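## Task

Same setup with the block loose on the palm-up hand, but the letter J must end on top. Heading about the vertical does not matter, only this hand (with wrist camera, post and last arm link) may touch the block, and it must not leave the hand. Finish with it at rest on palm or fingers, away from wrist, camera and post, palm pointing straight up, no hand motor moving, overloaded or heading toward shutdown (motors off from the start excepted), then declare done; after the hand is opened J must still face up with the block lying on it.

## Robot and tools

Robot: one arm (shoulder pan, shoulder lift, elbow, wrist 1-3) ending in a right dexterous hand with sixteen motors: index, middle and ring fingers (mcp, abd, pip, dip each) and a thumb (cmc, axl, mcp, ipl). A fixed mast sits at the wrist on the palm side (hand x +0.05 to +0.10, z -0.16 to -0.11, out to y +0.06 m) and can bump things. Cameras: cam_head_left, cam_head_right, cam_high, cam_low, cam_wrist, each 504x504, returned in that order.

Frames. Results report the hand point in the scene frame: origin on the table below the arm base, +z up, +y to the left looking along +x; position in metres, orientation as quaternion wxyz. Commands use the hand point's own axes: +z runs along the straightened fingers toward the tips, +x across the palm away from the thumb, +y outward from the palm face (palm surface at y = -0.062 m). So 'palm straight up' means hand +y aligned with scene +z. The hand point sits in front of the palm where the thumb tip meets the index and middle tips.

Row format (24 numbers, all in [-1, 1]): first dx, dy, dz, rx, ry, rz, then the sixteen hand numbers in this exact order: index_mcp, index_abd, index_pip, index_dip, thumb_cmc, thumb_axl, thumb_mcp, thumb_ipl, middle_mcp, middle_abd, middle_pip, middle_dip, ring_mcp, ring_abd, ring_pip, ring_dip, then current_limit, then speed. The same order is used in hand_goal, hand_measured, hand_current_ma and hand_state.
- Pose part: an offset, not a pose, in hand point axes, from the hand point's measured pose when the action began (for a call's first action, the last pose a result reported). Scale: 1.0 = 0.6 m or 180 degrees. rx, ry, rz form a single rotation vector. Every row in an action is measured from that same start, not chained. Each step the command is clipped to 100 mm and 16 degrees from the measured pose; motion lags commands by about 0.17 s.
- Hand part: absolute goal angles, each scaled linearly between the hinge's two stops. Straight values: finger mcp -0.75 (bends toward palm as it rises), abd 0.00 (positive swings away from thumb), pip -0.58, dip -0.70; thumb_cmc -0.71 (higher swings thumb in front of palm), thumb_axl -0.68 (rolls thumb; about +0.40 is a quarter turn), thumb_mcp -0.23, thumb_ipl -0.17.
- current_limit: cap on every motor, -1 = 0 mA to +1 = 550 mA, floor 11 mA; low values also slow hinges and may leave a finger unable to lift. Starts at +0.4.
- speed: set-points move at (speed+1)/2 of 5.9 rad/s. Starts at -0.6. Both persist until rewritten.

Tools.
- execute_actions(actions): a list of actions; each action is up to 15 rows, one per 1/30 s step, the last row held for the remaining steps. An empty list just returns state and images.
- move(target, speed, stop_force, blocking): target is one 24-number row; its pose is an offset from the last reported pose, driven along a straight path lasting 0.5-10 s. speed in m/s, 0.002-0.5 (default 0.25; turning up to twice that in rad/s). stop_force in N, 9-40: ends the path when push against the motion rises by that much; use it only when slow and not turning, and omit it when backing away from contact. blocking=false returns after 0.5 s; then use wait or stop before new commands. The result adds a move: line (done, off_target, moving, held, fault, contact) and any limits.
- wait(seconds): 0 to 10, lets the scene run.
- stop(): brakes a running move.
- zoom_image(camera, region): region [x0, y0, x1, y1] in pixels, at most 504x504.
- show_instructions(): shows the reference (goal) image.
- finished_scene(scene): ends the current scene; pass its number. Irreversible.

Results: end_effector pose and velocities, Hand target, joint positions and torques, Wrist force and torque (hand axes, noisy, saturates near 50 N), step readings (HELD marks held-back rows). hand_state words: moving, goal (within 0.02 of goal, at rest), blocked (at rest but short and pressing), overload (shut down). A motor drawing 495 mA or more accumulates seconds; at 5 s it shuts off for 10 s. A 'pose unreachable' line means the clearance check altered the command.

Avoid: letting the block touch anything but the hand or fall off; pressing fingers hard enough to overload motors (lower current_limit or bring goals back near measured positions to ease a grip); arm torque over the load limits (wrists 24.3 N m, others 130 N m) or 150 N contact, which stops the arm for 10 s and drops the rest of the call; motor overheating; knocking things off the table. Occasional outside pushes may nudge the block. Before finishing, tilt the palm back to straight up, relax fingers so nothing reads moving, and check the letter on top with cam_wrist.

Each tool is called after "Request:" as name(argument=value, ...), one argument or row to a line, values as JSON.

## Session

Request:
show_instructions(
)

Request:
execute_actions(
  actions=[],
)

Reference images for this scene: goal picture from the wrist camera place.

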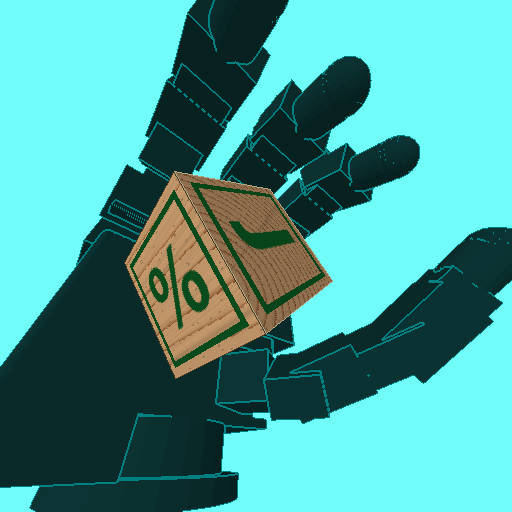

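Scene clock: 0.00 s.
end_effector_position=(+0.6095, +0.0643, +0.4526) hand_goal=(-0.046, +0.000, +0.008, -0.280, +0.104, -0.266, -0.032, +0.018, -0.046, +0.000, +0.008, -0.280, -0.046, +0.000, +0.008, -0.280) hand_measured=(-0.060, +0.000, +0.006, -0.282, +0.092, -0.270, -0.034, +0.016, -0.060, +0.000, +0.006, -0.282, -0.060, +0.000, +0.006, -0.282) hand_current_ma=(-84, +0, -13, -14, -67, -27, -11, -11, -84, +0, -13, -13, -84, +0, -13, -13) hand_state=(goal, goal, goal, goal, goal, goal, goal, goal, goal, goal, goal, goal, goal, goal, goal, goal) hand_current_limit=0.40 hand_speed=-0.60 end_effector_quat_wxyz=(+0.490, +0.478, +0.525, +0.506) end_effector_velocity=(+0.000, -0.000, -0.000) end_effector_angular_velocity=(-0.001, +0.000, -0.000)
Joint positions: [-0.169 -1.172  2.223 -4.188 -1.346 -0.044]
Joint velocities: [-0.    -0.     0.     0.    -0.    -0.001]
Joint torques (N m, as the arm reports them, + toward a larger angle): no reading
Motor temperatures (°C, as the motors report them): [28 24 24 30 33 32]
Wrist force (N, on the end effector, along its own x y z axes, offset not removed): no reading
Wrist torque (N m, same axes, about the end effector's origin, offset not removed): no reading
Hand target: +0.610, +0.064, +0.453; +0.490, +0.478, +0.525, +0.506

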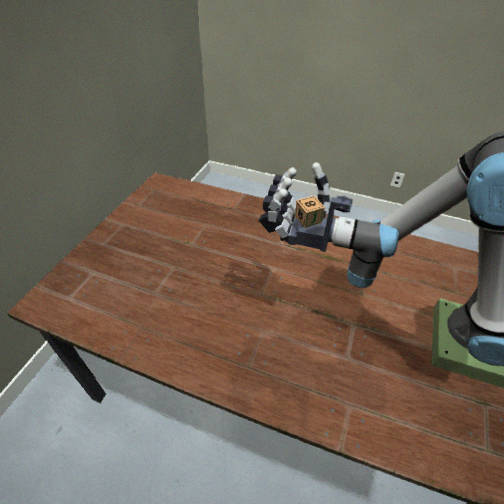

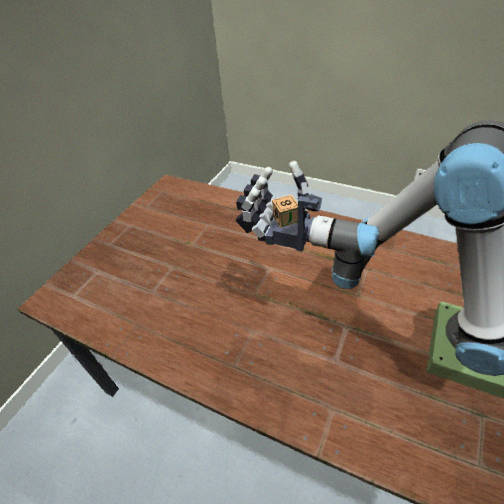

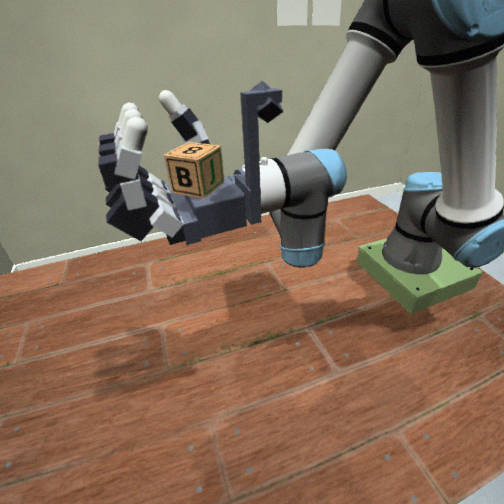

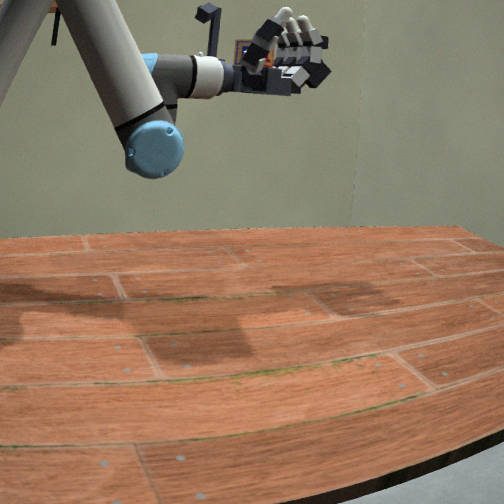

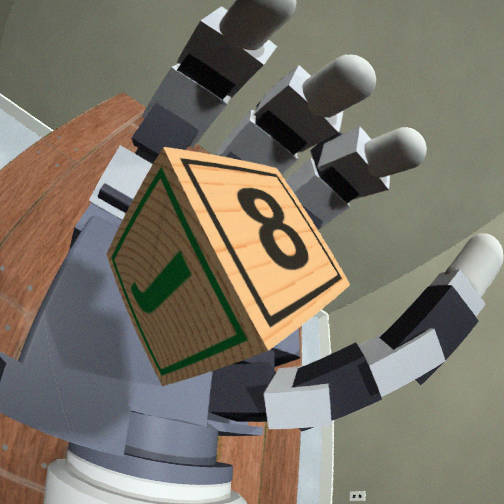

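Request:
zoom_image(
  camera="cam_head_left",
  region=[250, 150, 370, 260],
)

Request:
zoom_image(
  camera="cam_high",
  region=[80, 70, 300, 260],
)

Region (250, 150, 370, 260) of cam_head_left's 504x504 image, scaled by 4.200, with more detail than that image has; it fills the top 462 rows of this view, and the rest is white.

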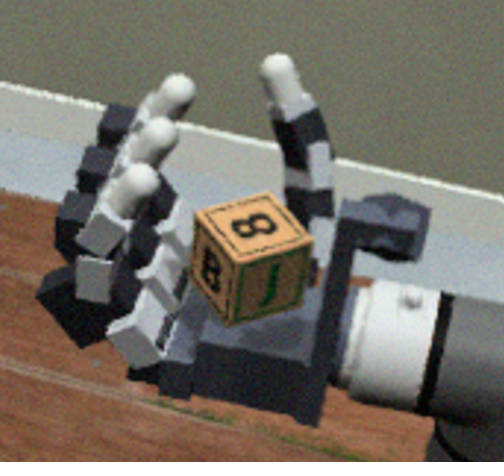

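Region (80, 70, 300, 260) of cam_high's 504x504 image, scaled by 2.291, with more detail than that image has; it fills the top 435 rows of this view, and the rest is white.

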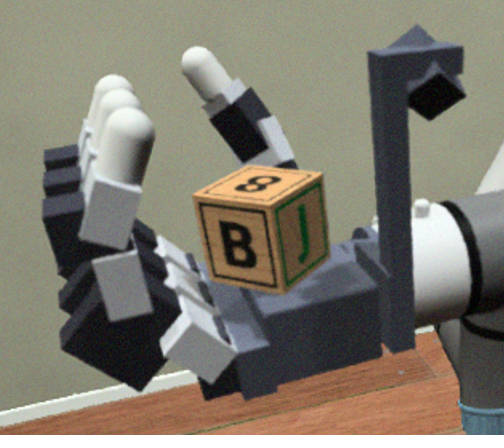

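Request:
move(
  target=[0,-0.05,0,0.12,0,0.012, 0.3,0,-0.55,-0.3, 0.104,-0.266,-0.032,0.018, 0.45,0,-0.58,-0.3, 0.45,0,-0.58,-0.3, 0.4,-0.6],
  speed=0.15,
)

Request:
zoom_image(
  camera="cam_head_left",
  region=[250, 150, 370, 270],
)

Scene clock: 16.60 s.
end_effector_position=(+0.6093, +0.0634, +0.4227) hand_goal=(+0.300, +0.000, -0.550, -0.300, +0.104, -0.266, -0.032, +0.018, +0.450, +0.000, -0.580, -0.300, +0.450, +0.000, -0.580, -0.300) hand_measured=(+0.290, +0.000, -0.550, -0.298, +0.092, -0.270, -0.032, +0.016, +0.442, +0.000, -0.578, -0.296, +0.442, +0.000, -0.578, -0.296) hand_current_ma=(-59, +0, +5, +15, -67, -27, -2, -9, -49, +0, +7, +16, -50, +0, +7, +16) hand_state=(goal, goal, goal, goal, goal, goal, goal, goal, goal, goal, goal, goal, goal, goal, goal, goal) hand_current_limit=0.40 hand_speed=-0.60 end_effector_quat_wxyz=(+0.382, +0.571, +0.601, +0.408) end_effector_velocity=(+0.000, -0.000, -0.000) end_effector_angular_velocity=(-0.001, +0.012, -0.001)
Joint positions: [-0.167 -1.437  2.314 -3.63  -1.373 -0.087]
Joint velocities: [ 0.    -0.009 -0.002  0.023 -0.002 -0.002]
Joint torques (N m, as the arm reports them, + toward a larger angle): [  6.78 -32.29 -23.32  -0.45  -2.34  -1.94]
Motor temperatures (°C, as the motors report them): [28 24 24 30 33 32]
Wrist force (N, on the end effector, along its own x y z axes, offset not removed): [-1.2 1.0 3.1]
Wrist torque (N m, same axes, about the end effector's origin, offset not removed): [-0.07 0.27 0.01]
Hand target: +0.609, +0.063, +0.423; +0.382, +0.571, +0.602, +0.408
Off the commanded pose: 0.000 m, 0 deg.
move: done

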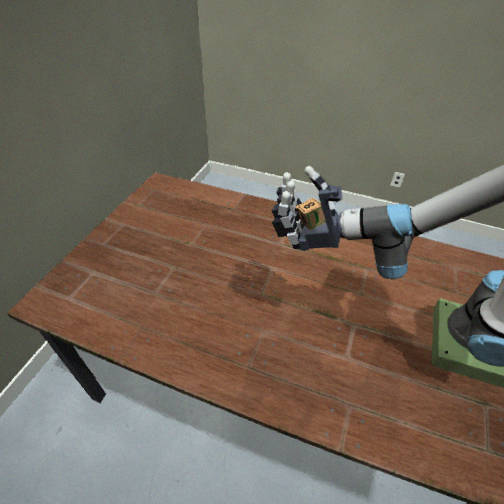

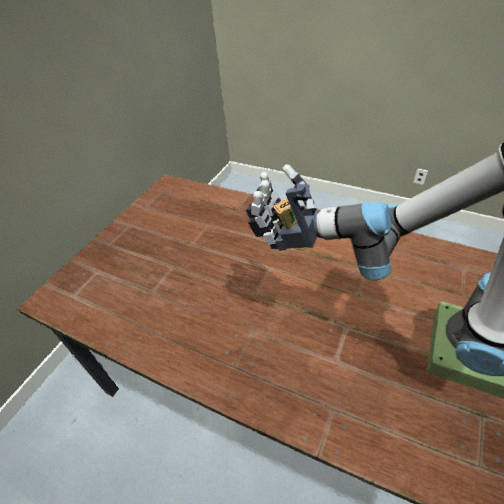

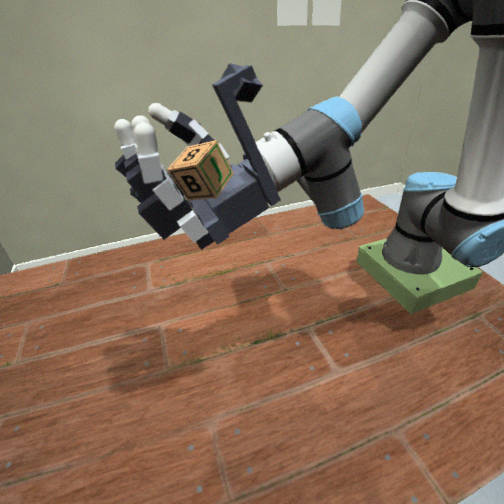

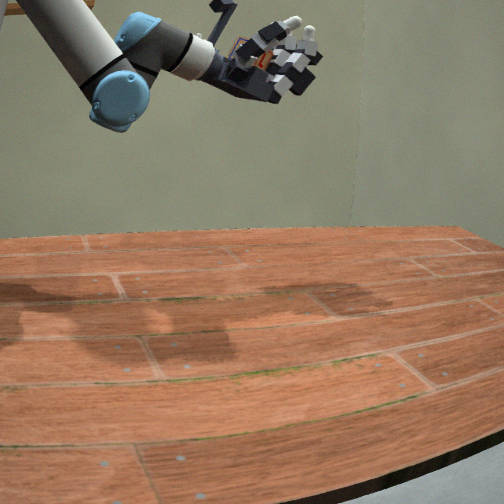

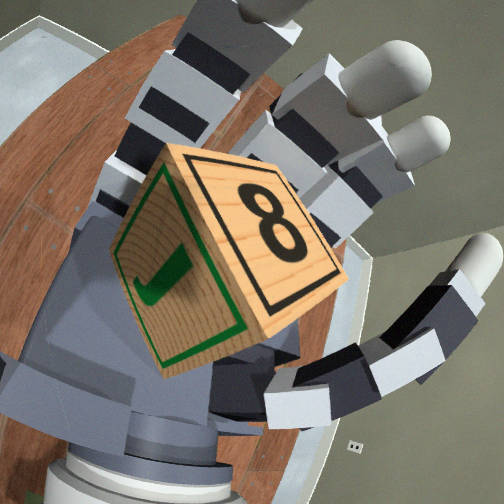

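Region (250, 150, 370, 270) of cam_head_left's 504x504 image, scaled by 4.200, with more detail than that image has.

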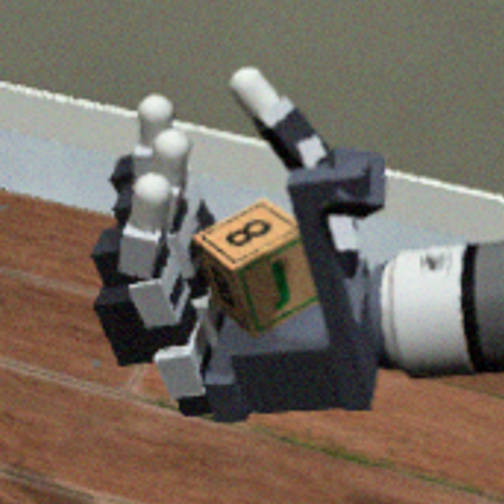

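Request:
move(
  target=[0,-0.03,0,0.06,0,0.04, 0.4,0,-0.55,-0.3, 0.104,-0.266,0.1,0.2, 0.45,0.2,-0.58,-0.3, 0.45,0.25,-0.58,-0.3, 0.4,-0.8],
  speed=0.12,
)

Request:
zoom_image(
  camera="cam_head_left",
  region=[250, 150, 370, 270],
)

Scene clock: 20.70 s.
end_effector_position=(+0.6026, +0.0632, +0.4061) hand_goal=(+0.400, +0.000, -0.550, -0.300, +0.104, -0.266, +0.100, +0.200, +0.450, +0.200, -0.580, -0.300, +0.450, +0.250, -0.580, -0.300) hand_measured=(+0.386, +0.000, -0.550, -0.298, +0.094, -0.270, +0.100, +0.198, +0.442, +0.198, -0.580, -0.298, +0.442, +0.248, -0.580, -0.298) hand_current_ma=(-89, +0, -1, +14, -57, -27, +4, -17, -49, -12, +4, +15, -50, -10, +4, +15) hand_state=(goal, goal, goal, goal, goal, goal, goal, goal, goal, goal, goal, goal, goal, goal, goal, goal) hand_current_limit=0.40 hand_speed=-0.80 end_effector_quat_wxyz=(+0.301, +0.640, +0.600, +0.373) end_effector_velocity=(-0.000, -0.000, -0.001) end_effector_angular_velocity=(+0.005, +0.012, -0.002)
Joint positions: [-0.144 -1.563  2.304 -3.306 -1.4    0.014]
Joint velocities: [ 0.001 -0.007 -0.003  0.021 -0.     0.004]
Joint torques (N m, as the arm reports them, + toward a larger angle): [  7.86 -30.14 -26.45  -0.63  -2.16   2.1 ]
Motor temperatures (°C, as the motors report them): [28 24 24 30 33 32]
Wrist force (N, on the end effector, along its own x y z axes, offset not removed): [-0.9 0.4 0.4]
Wrist torque (N m, same axes, about the end effector's origin, offset not removed): [-0.02 0.21 -0.06]
Hand target: +0.603, +0.063, +0.406; +0.300, +0.641, +0.600, +0.373
Off the commanded pose: 0.000 m, 0 deg.
move: done

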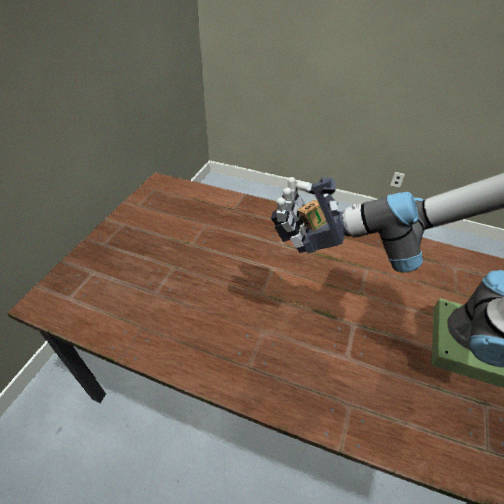

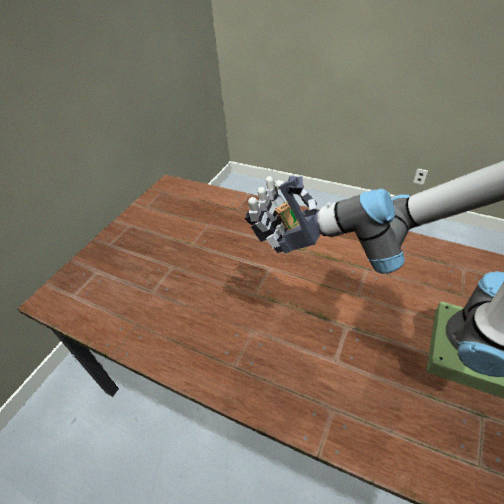

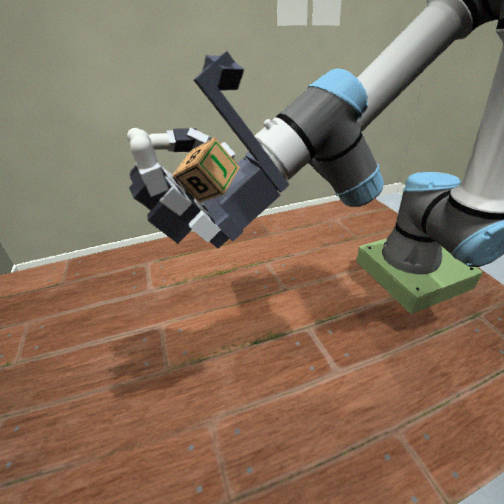

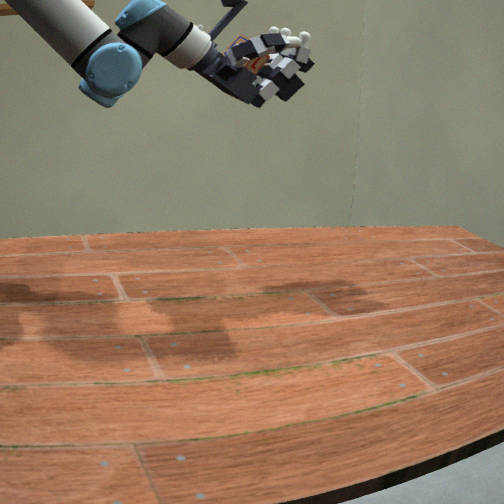

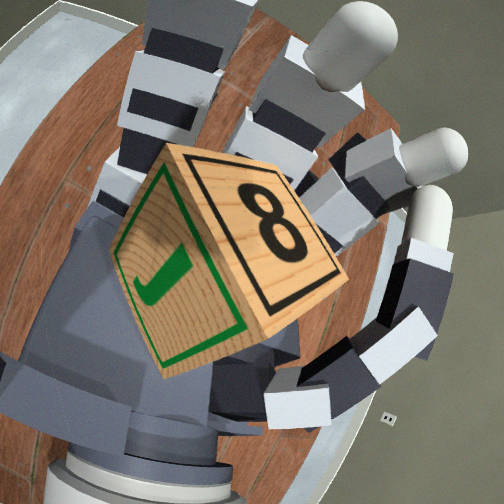

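Region (250, 150, 370, 270) of cam_head_left's 504x504 image, scaled by 4.200, with more detail than that image has.

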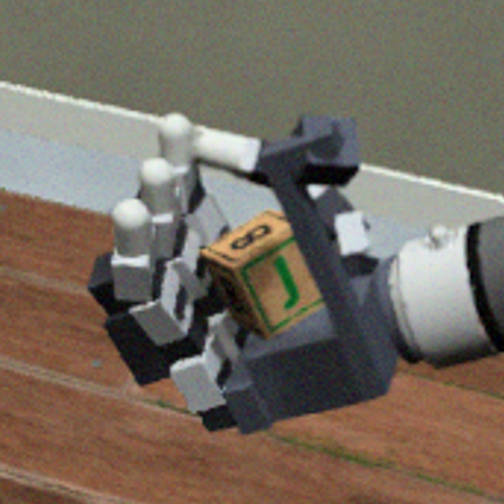

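Request:
move(
  target=[0,0,0,0,0,0, 0.42,0.35,-0.55,-0.3, 0.104,-0.266,0.1,0.2, 0.2,0.3,-0.58,-0.3, 0.6,0.05,-0.7,-0.3, 0.4,-0.75],
)

Request:
zoom_image(
  camera="cam_head_left",
  region=[250, 150, 370, 270],
)

Request:
zoom_image(
  camera="cam_low",
  region=[190, 10, 330, 120],
)

Scene clock: 28.53 s.
end_effector_position=(+0.6026, +0.0632, +0.4061) hand_goal=(+0.420, +0.350, -0.550, -0.300, +0.104, -0.266, +0.100, +0.200, +0.200, +0.300, -0.580, -0.300, +0.600, +0.050, -0.700, -0.300) hand_measured=(+0.404, +0.348, -0.552, -0.298, +0.102, -0.266, +0.100, +0.200, +0.192, +0.296, -0.580, -0.298, +0.586, +0.052, -0.700, -0.298) hand_current_ma=(-100, -10, -14, +10, -13, -4, +5, -6, -42, -13, +0, +13, -84, +12, +5, +15) hand_state=(goal, goal, goal, goal, goal, goal, goal, goal, goal, goal, goal, goal, goal, goal, goal, goal) hand_current_limit=0.40 hand_speed=-0.75 end_effector_quat_wxyz=(+0.301, +0.640, +0.600, +0.373) end_effector_velocity=(-0.000, -0.000, -0.000) end_effector_angular_velocity=(+0.002, +0.000, -0.001)
Joint positions: [-0.144 -1.563  2.304 -3.306 -1.4    0.014]
Joint velocities: [-0.     0.     0.    -0.    -0.     0.002]
Joint torques (N m, as the arm reports them, + toward a larger angle): [ -1.21 -14.44 -12.23  -6.06  -0.28  -1.94]
Motor temperatures (°C, as the motors report them): [28 24 24 30 33 32]
Wrist force (N, on the end effector, along its own x y z axes, offset not removed): [-0.5 2.2 -1.1]
Wrist torque (N m, same axes, about the end effector's origin, offset not removed): [0.44 0.29 0.06]
Hand target: +0.603, +0.063, +0.406; +0.301, +0.640, +0.600, +0.373
Off the commanded pose: 0.000 m, 0 deg.
move: done

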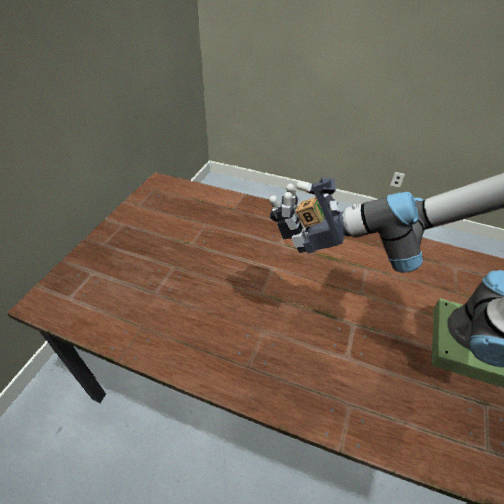

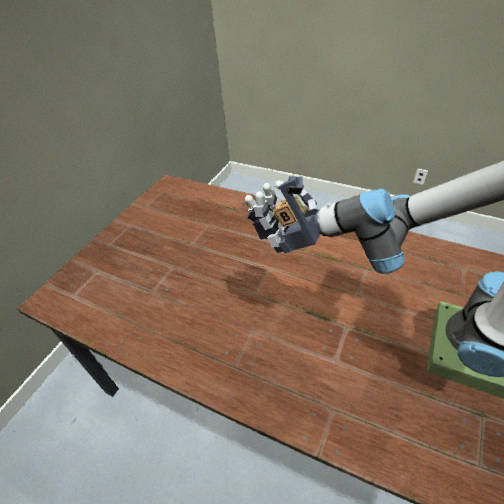

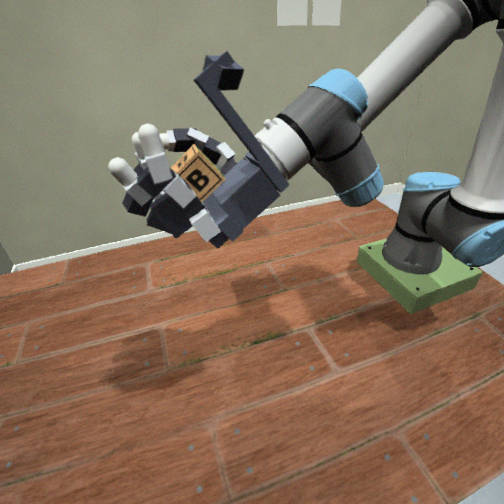

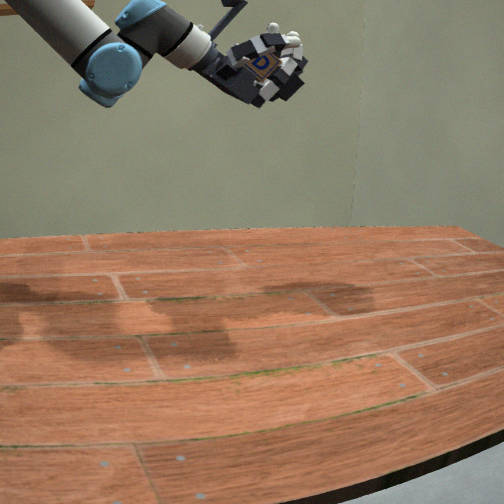

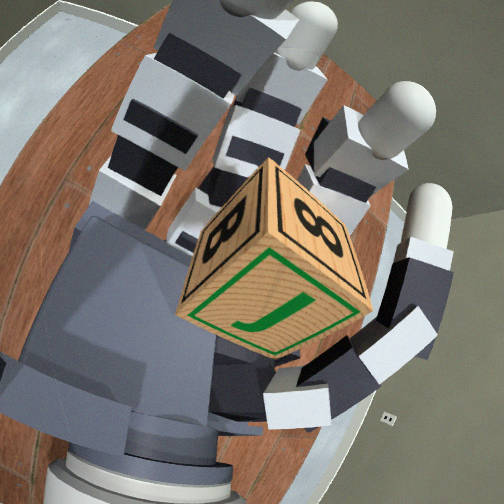

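Region (250, 150, 370, 270) of cam_head_left's 504x504 image, scaled by 4.200, with more detail than that image has.

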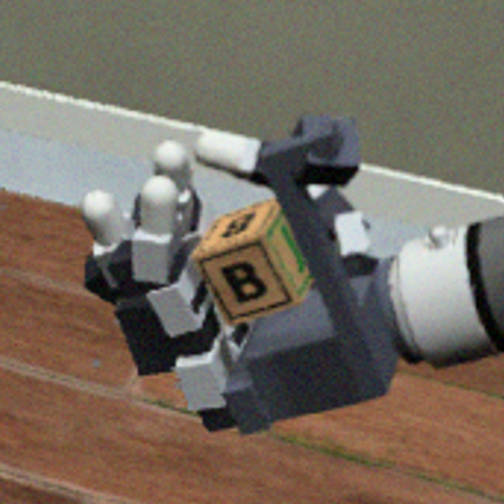

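Region (190, 10, 330, 120) of cam_low's 504x504 image, scaled by 3.600, with more detail than that image has; it fills the top 396 rows of this view, and the rest is white.

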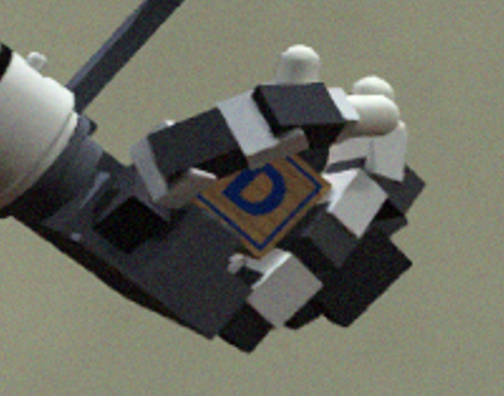

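Request:
move(
  target=[0,0,0,0,0,-0.065, 0.42,0.2,-0.55,-0.3, 0.3,-0.266,0.1,0.2, 0.36,0.1,-0.58,-0.3, 0.6,0.0,-0.7,-0.3, 0.4,-0.8],
  speed=0.12,
)

Request:
zoom_image(
  camera="cam_head_left",
  region=[250, 150, 370, 270],
)

Scene clock: 34.40 s.
end_effector_position=(+0.6026, +0.0632, +0.4061) hand_goal=(+0.420, +0.200, -0.550, -0.300, +0.300, -0.266, +0.100, +0.200, +0.360, +0.100, -0.580, -0.300, +0.600, +0.000, -0.700, -0.300) hand_measured=(+0.400, +0.222, -0.558, -0.302, +0.240, -0.278, +0.088, +0.196, +0.340, +0.104, -0.580, -0.298, +0.586, +0.002, -0.700, -0.298) hand_current_ma=(-122, +104, -49, -13, -352, -71, -77, -27, -115, +17, +0, +13, -84, +12, +5, +15) hand_state=(blocked, blocked, goal, goal, blocked, goal, goal, goal, blocked, goal, goal, goal, goal, goal, goal, goal) hand_current_limit=0.40 hand_speed=-0.80 end_effector_quat_wxyz=(+0.337, +0.576, +0.662, +0.341) end_effector_velocity=(+0.000, -0.000, +0.000) end_effector_angular_velocity=(-0.010, -0.001, +0.007)
Joint positions: [-0.194 -1.568  2.323 -3.315 -1.358 -0.217]
Joint velocities: [-0.004 -0.001  0.001  0.     0.004 -0.014]
Joint torques (N m, as the arm reports them, + toward a larger angle): [ -6.32 -29.29 -11.87  -2.94   3.09  -1.93]
Motor temperatures (°C, as the motors report them): [28 25 24 30 33 32]
Wrist force (N, on the end effector, along its own x y z axes, offset not removed): [-0.2 1.1 -0.8]
Wrist torque (N m, same axes, about the end effector's origin, offset not removed): [0.27 0.22 0.09]
Hand target: +0.603, +0.063, +0.406; +0.337, +0.576, +0.662, +0.341
Off the commanded pose: 0.000 m, 0 deg.
move: done

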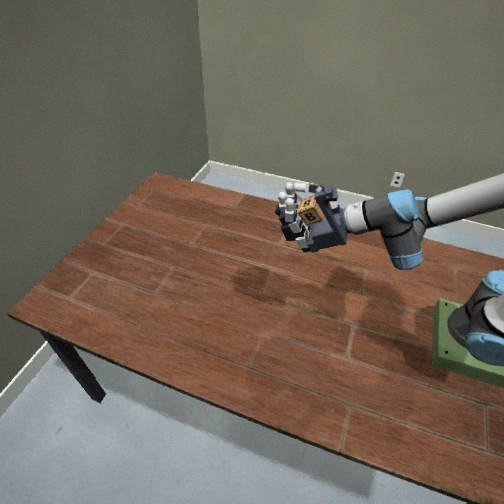

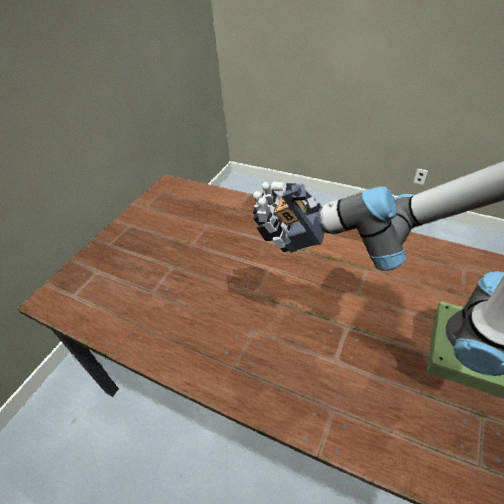

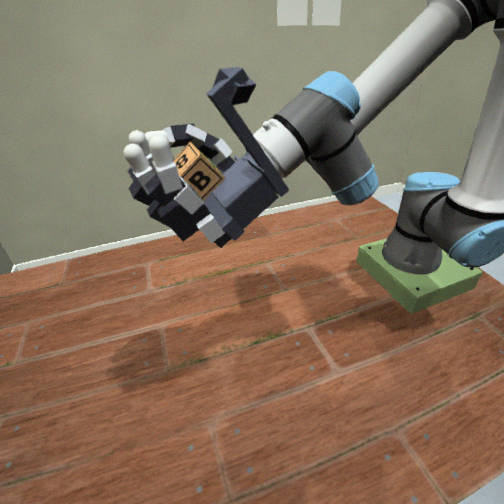

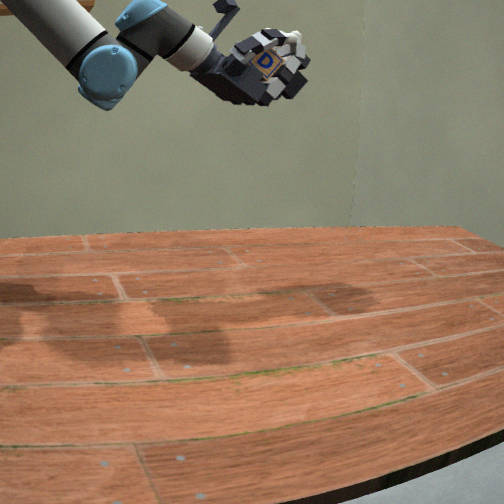

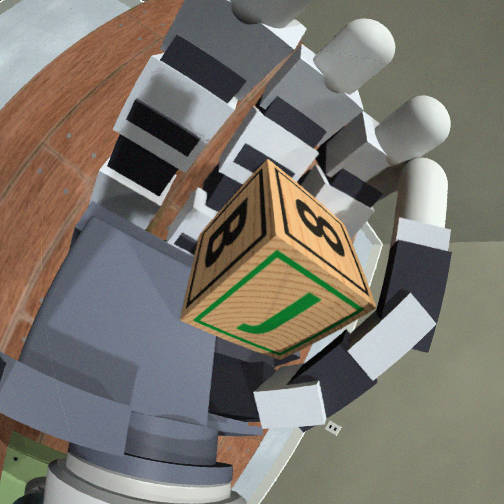

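Region (250, 150, 370, 270) of cam_head_left's 504x504 image, scaled by 4.200, with more detail than that image has.

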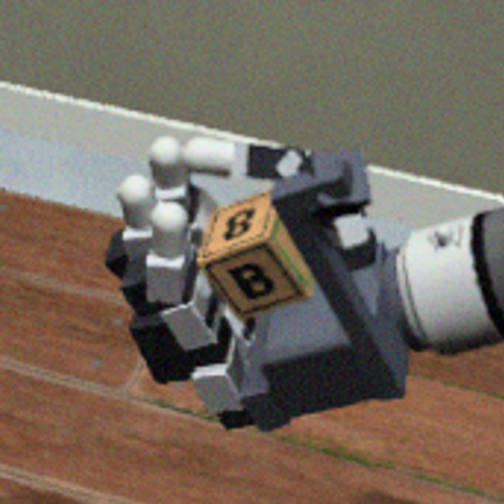

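Request:
move(
  target=[0,-0.05,0,0.12,0,0, 0.25,0.1,-0.55,-0.1, 0.22,-0.266,0.1,0.2, 0.22,0.0,-0.58,-0.1, 0.35,0.0,-0.6,-0.1, 0.4,-0.92],
  speed=0.12,
)

Request:
zoom_image(
  camera="cam_high",
  region=[90, 70, 310, 280],
)

Request:
zoom_image(
  camera="cam_low",
  region=[190, 20, 330, 140],
)

Scene clock: 39.90 s.
end_effector_position=(+0.5867, +0.0601, +0.3810) hand_goal=(+0.250, +0.100, -0.550, -0.100, +0.220, -0.266, +0.100, +0.200, +0.220, +0.000, -0.580, -0.100, +0.350, +0.000, -0.600, -0.100) hand_measured=(+0.240, +0.104, -0.556, -0.104, +0.222, -0.274, +0.102, +0.200, +0.212, +0.004, -0.580, -0.104, +0.342, +0.002, -0.606, -0.104) hand_current_ma=(-56, +20, -39, -18, +7, -43, +15, -5, -51, +19, -1, -18, -47, +12, -35, -17) hand_state=(goal, goal, goal, goal, goal, goal, goal, goal, goal, goal, goal, goal, goal, goal, goal, goal) hand_current_limit=0.40 hand_speed=-0.92 end_effector_quat_wxyz=(+0.224, +0.629, +0.714, +0.212) end_effector_velocity=(-0.000, -0.000, -0.001) end_effector_angular_velocity=(-0.000, +0.014, -0.001)
Joint positions: [-0.168 -1.729  2.204 -2.668 -1.466 -0.258]
Joint velocities: [ 0.001 -0.002 -0.008  0.023 -0.003  0.   ]
Joint torques (N m, as the arm reports them, + toward a larger angle): [  6.66 -26.19 -29.19  -0.89  -2.02  -1.87]
Motor temperatures (°C, as the motors report them): [28 25 24 30 33 32]
Wrist force (N, on the end effector, along its own x y z axes, offset not removed): [-0.7 -0.1 0.9]
Wrist torque (N m, same axes, about the end effector's origin, offset not removed): [0.01 0.29 0.08]
Hand target: +0.587, +0.060, +0.381; +0.223, +0.629, +0.714, +0.211
Off the commanded pose: 0.000 m, 0 deg.
move: done

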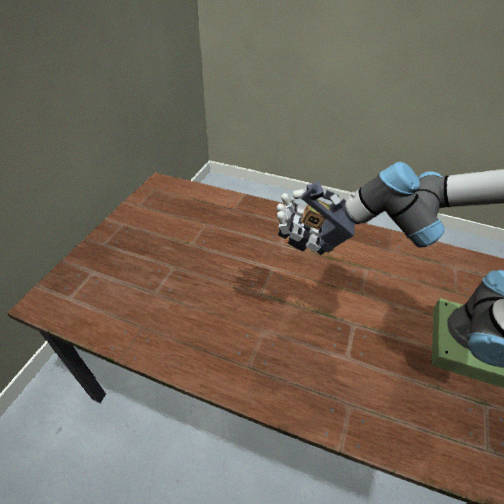

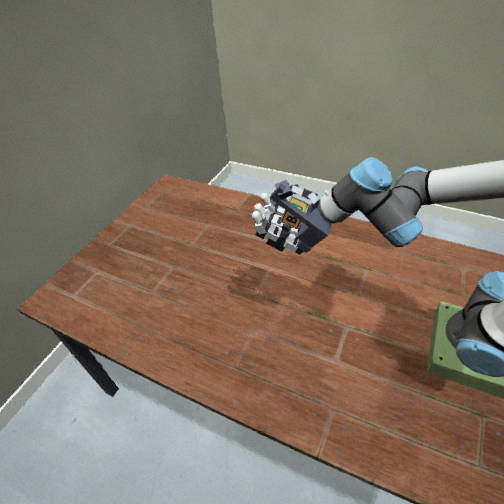

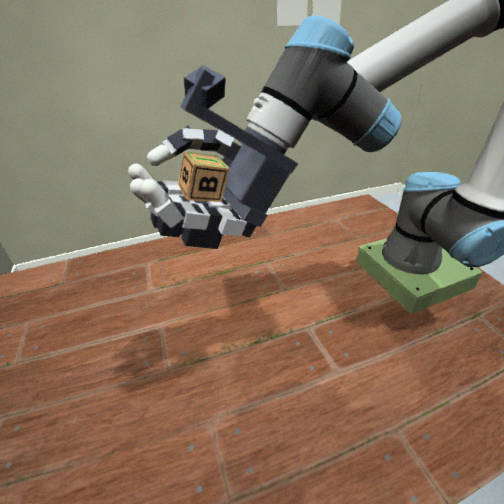

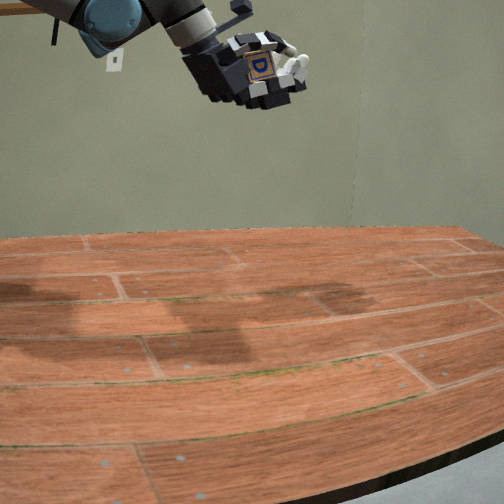

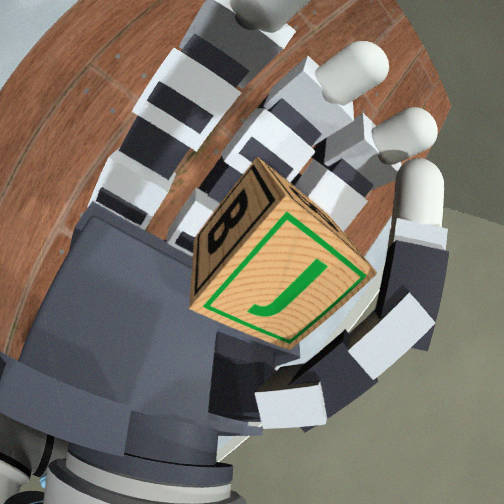

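Region (90, 70, 310, 280) of cam_high's 504x504 image, scaled by 2.291, with more detail than that image has; it fills the top 481 rows of this view, and the rest is white.

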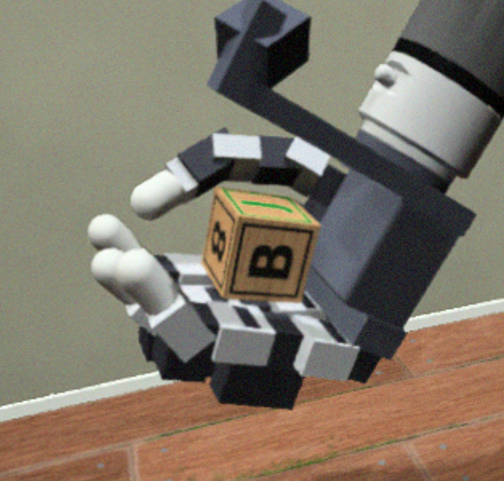

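Region (190, 20, 330, 140) of cam_low's 504x504 image, scaled by 3.600, with more detail than that image has; it fills the top 432 rows of this view, and the rest is white.

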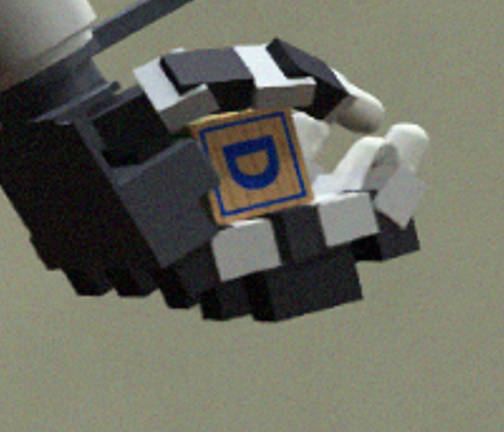

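Request:
move(
  target=[0,0.05,0,-0.15,0,0, -0.22,0.08,-0.55,0.1, 0.0,-0.266,0.15,0.25, -0.27,0.0,-0.55,0.1, -0.2,0.0,-0.55,0.1, 0.4,-0.9],
  speed=0.12,
)

Request:
zoom_image(
  camera="cam_high",
  region=[70, 90, 290, 290],
)

Request:
zoom_image(
  camera="cam_low",
  region=[200, 20, 350, 140],
)

Scene clock: 47.27 s.
end_effector_position=(+0.6107, +0.0637, +0.3985) hand_goal=(-0.220, +0.080, -0.550, +0.100, +0.000, -0.266, +0.150, +0.250, -0.270, +0.000, -0.550, +0.100, -0.200, +0.000, -0.550, +0.100) hand_measured=(-0.230, +0.084, -0.556, +0.096, +0.000, -0.272, +0.152, +0.250, -0.278, +0.004, -0.558, +0.096, -0.208, +0.002, -0.558, +0.096) hand_current_ma=(-59, +17, -39, -18, -5, -43, +14, -6, -51, +18, -44, -18, -49, +12, -42, -17) hand_state=(goal, goal, goal, goal, goal, goal, goal, goal, goal, goal, goal, goal, goal, goal, goal, goal) hand_current_limit=0.40 hand_speed=-0.90 end_effector_quat_wxyz=(+0.365, +0.559, +0.645, +0.372) end_effector_velocity=(+0.000, +0.000, +0.000) end_effector_angular_velocity=(+0.000, -0.002, +0.001)
Joint positions: [-0.196 -1.457  2.333 -3.532 -1.337 -0.197]
Joint velocities: [ 0.     0.002 -0.    -0.003  0.001  0.   ]
Joint torques (N m, as the arm reports them, + toward a larger angle): [ -3.51 -16.03 -24.2   -5.72   3.     2.23]
Motor temperatures (°C, as the motors report them): [28 25 24 30 33 32]
Wrist force (N, on the end effector, along its own x y z axes, offset not removed): [0.0 0.1 0.4]
Wrist torque (N m, same axes, about the end effector's origin, offset not removed): [0.03 0.32 -0.03]
Hand target: +0.611, +0.064, +0.398; +0.365, +0.559, +0.645, +0.372
Off the commanded pose: 0.000 m, 0 deg.
move: done

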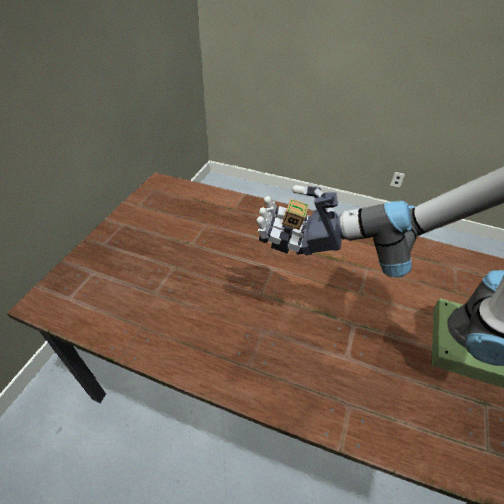

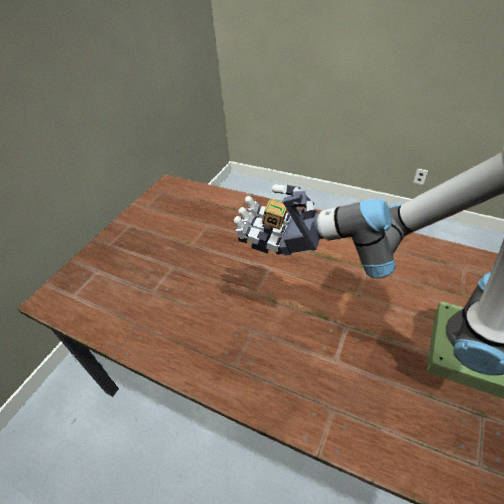

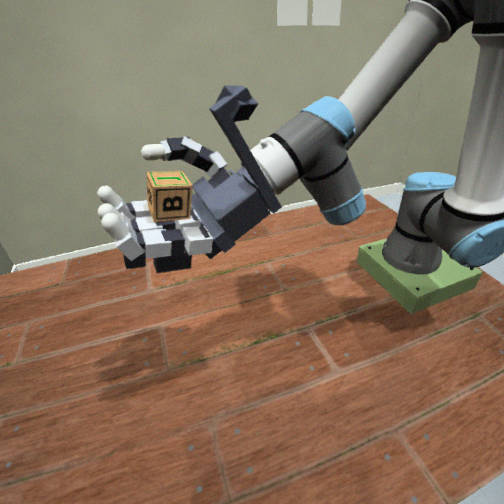

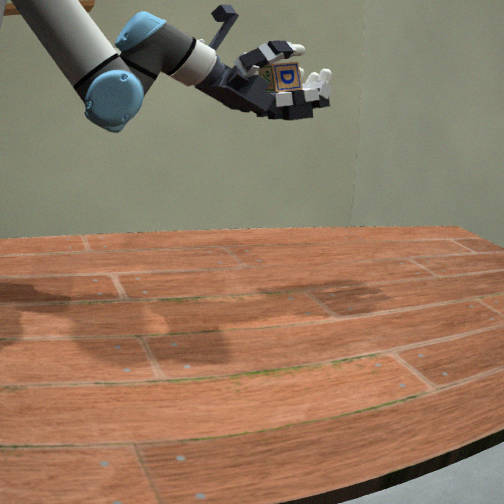

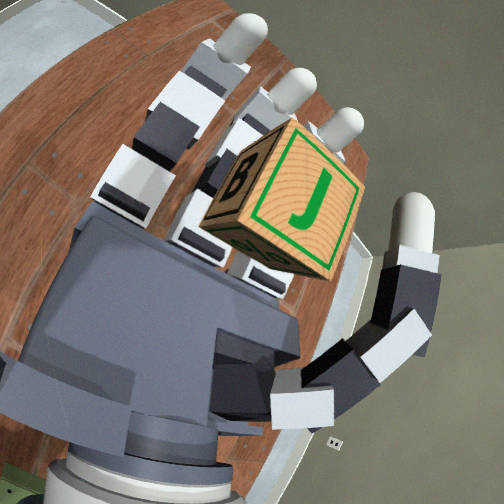

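Region (70, 90, 290, 290) of cam_high's 504x504 image, scaled by 2.291, with more detail than that image has; it fills the top 458 rows of this view, and the rest is white.

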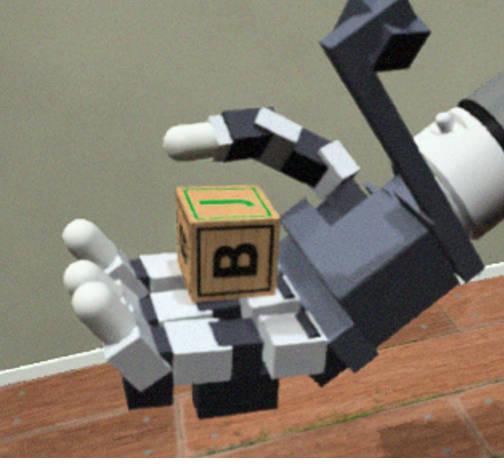

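Region (200, 20, 350, 140) of cam_low's 504x504 image, scaled by 3.360, with more detail than that image has; it fills the top 403 rows of this view, and the rest is white.

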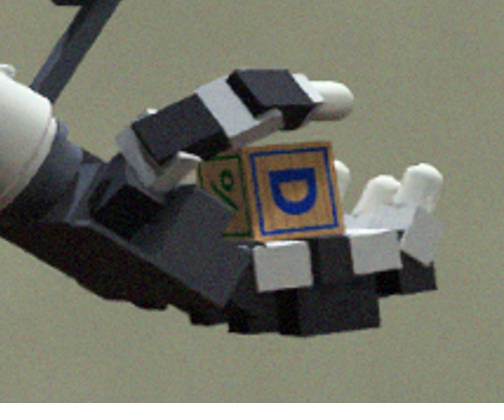

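Request:
move(
  target=[0,0.03,0,-0.151,0,0.018, -0.71,0.04,-0.56,0.0, -0.2,-0.266,0.15,0.25, -0.72,0.0,-0.56,0.0, -0.72,0.0,-0.56,0.0, 0.4,-0.91],
  speed=0.12,
)

Request:
zoom_image(
  camera="cam_high",
  region=[30, 90, 290, 310],
)

Request:
zoom_image(
  camera="cam_low",
  region=[210, 20, 380, 150],
)

Scene clock: 53.10 s.
end_effector_position=(+0.6187, +0.0654, +0.4145) hand_goal=(-0.710, +0.040, -0.560, +0.000, -0.200, -0.266, +0.150, +0.250, -0.720, +0.000, -0.560, +0.000, -0.720, +0.000, -0.560, +0.000) hand_measured=(-0.720, +0.044, -0.560, +0.002, -0.204, -0.272, +0.152, +0.250, -0.730, +0.004, -0.560, +0.002, -0.728, +0.002, -0.560, +0.002) hand_current_ma=(-58, +15, -2, +13, -21, -43, +14, -6, -55, +15, -2, +13, -51, +12, -2, +13) hand_state=(goal, goal, goal, goal, goal, goal, goal, goal, goal, goal, goal, goal, goal, goal, goal, goal) hand_current_limit=0.40 hand_speed=-0.91 end_effector_quat_wxyz=(+0.475, +0.476, +0.523, +0.523) end_effector_velocity=(-0.000, +0.000, +0.000) end_effector_angular_velocity=(+0.001, -0.001, +0.000)
Joint positions: [-0.175 -1.056  2.205 -4.293 -1.308 -0.012]
Joint velocities: [ 0.     0.    -0.001 -0.001 -0.     0.002]
Joint torques (N m, as the arm reports them, + toward a larger angle): [  7.63 -28.42 -18.35  -4.81  -2.37   2.13]
Motor temperatures (°C, as the motors report them): [28 25 24 30 33 32]
Wrist force (N, on the end effector, along its own x y z axes, offset not removed): [1.7 -0.8 1.0]
Wrist torque (N m, same axes, about the end effector's origin, offset not removed): [-0.18 0.01 0.22]
Hand target: +0.619, +0.065, +0.414; +0.475, +0.476, +0.523, +0.523
Off the commanded pose: 0.000 m, 0 deg.
move: done

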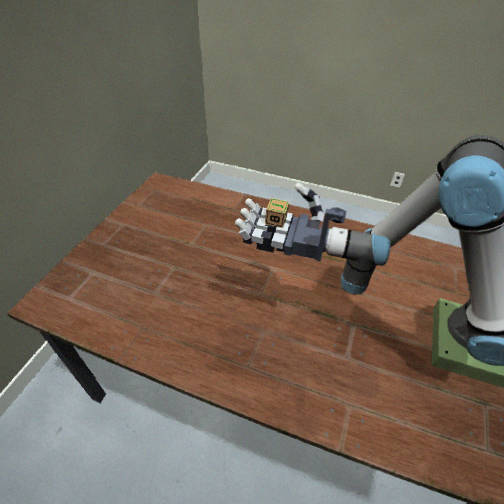

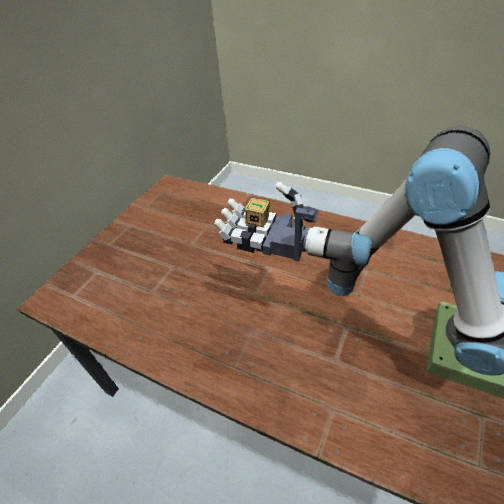

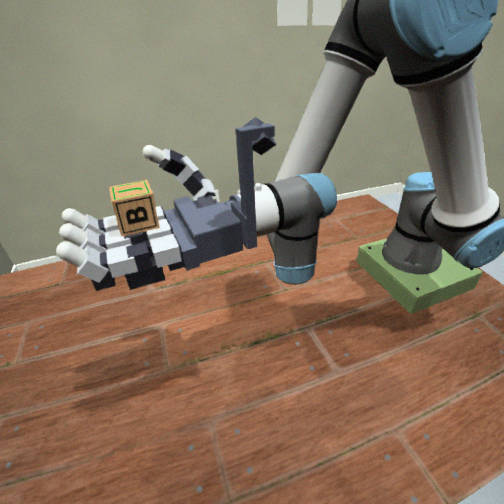

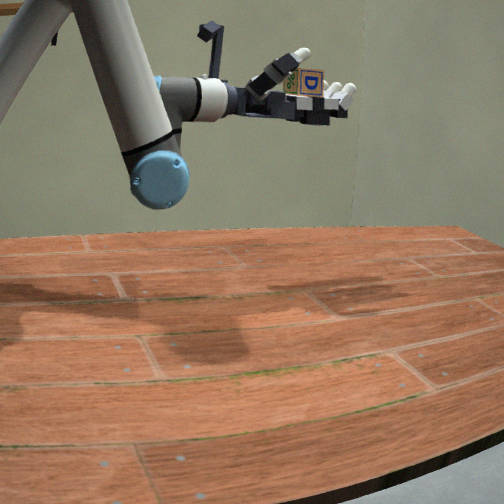

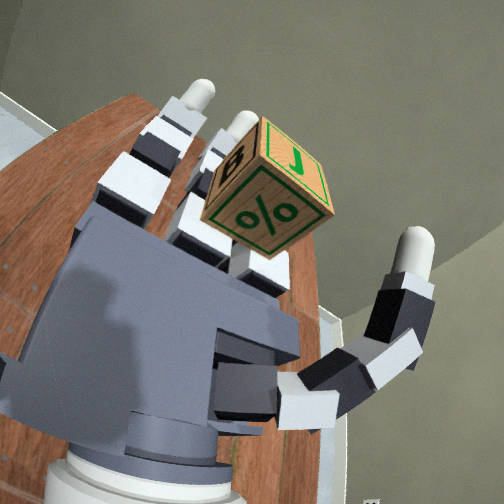

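Region (30, 90, 290, 310) of cam_high's 504x504 image, scaled by 1.938, with more detail than that image has; it fills the top 426 rows of this view, and the rest is white.

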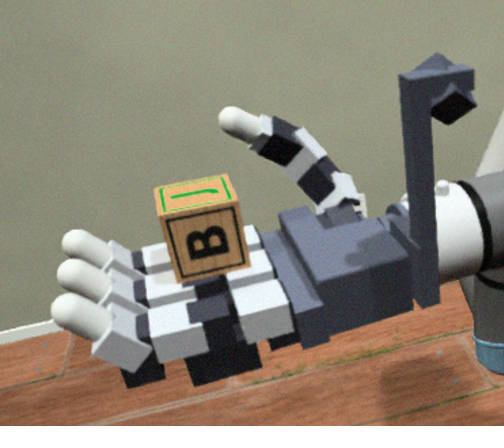

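Region (210, 20, 380, 150) of cam_low's 504x504 image, scaled by 2.965, with more detail than that image has; it fills the top 385 rows of this view, and the rest is white.

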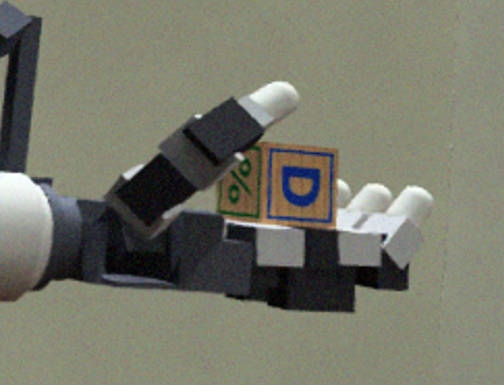

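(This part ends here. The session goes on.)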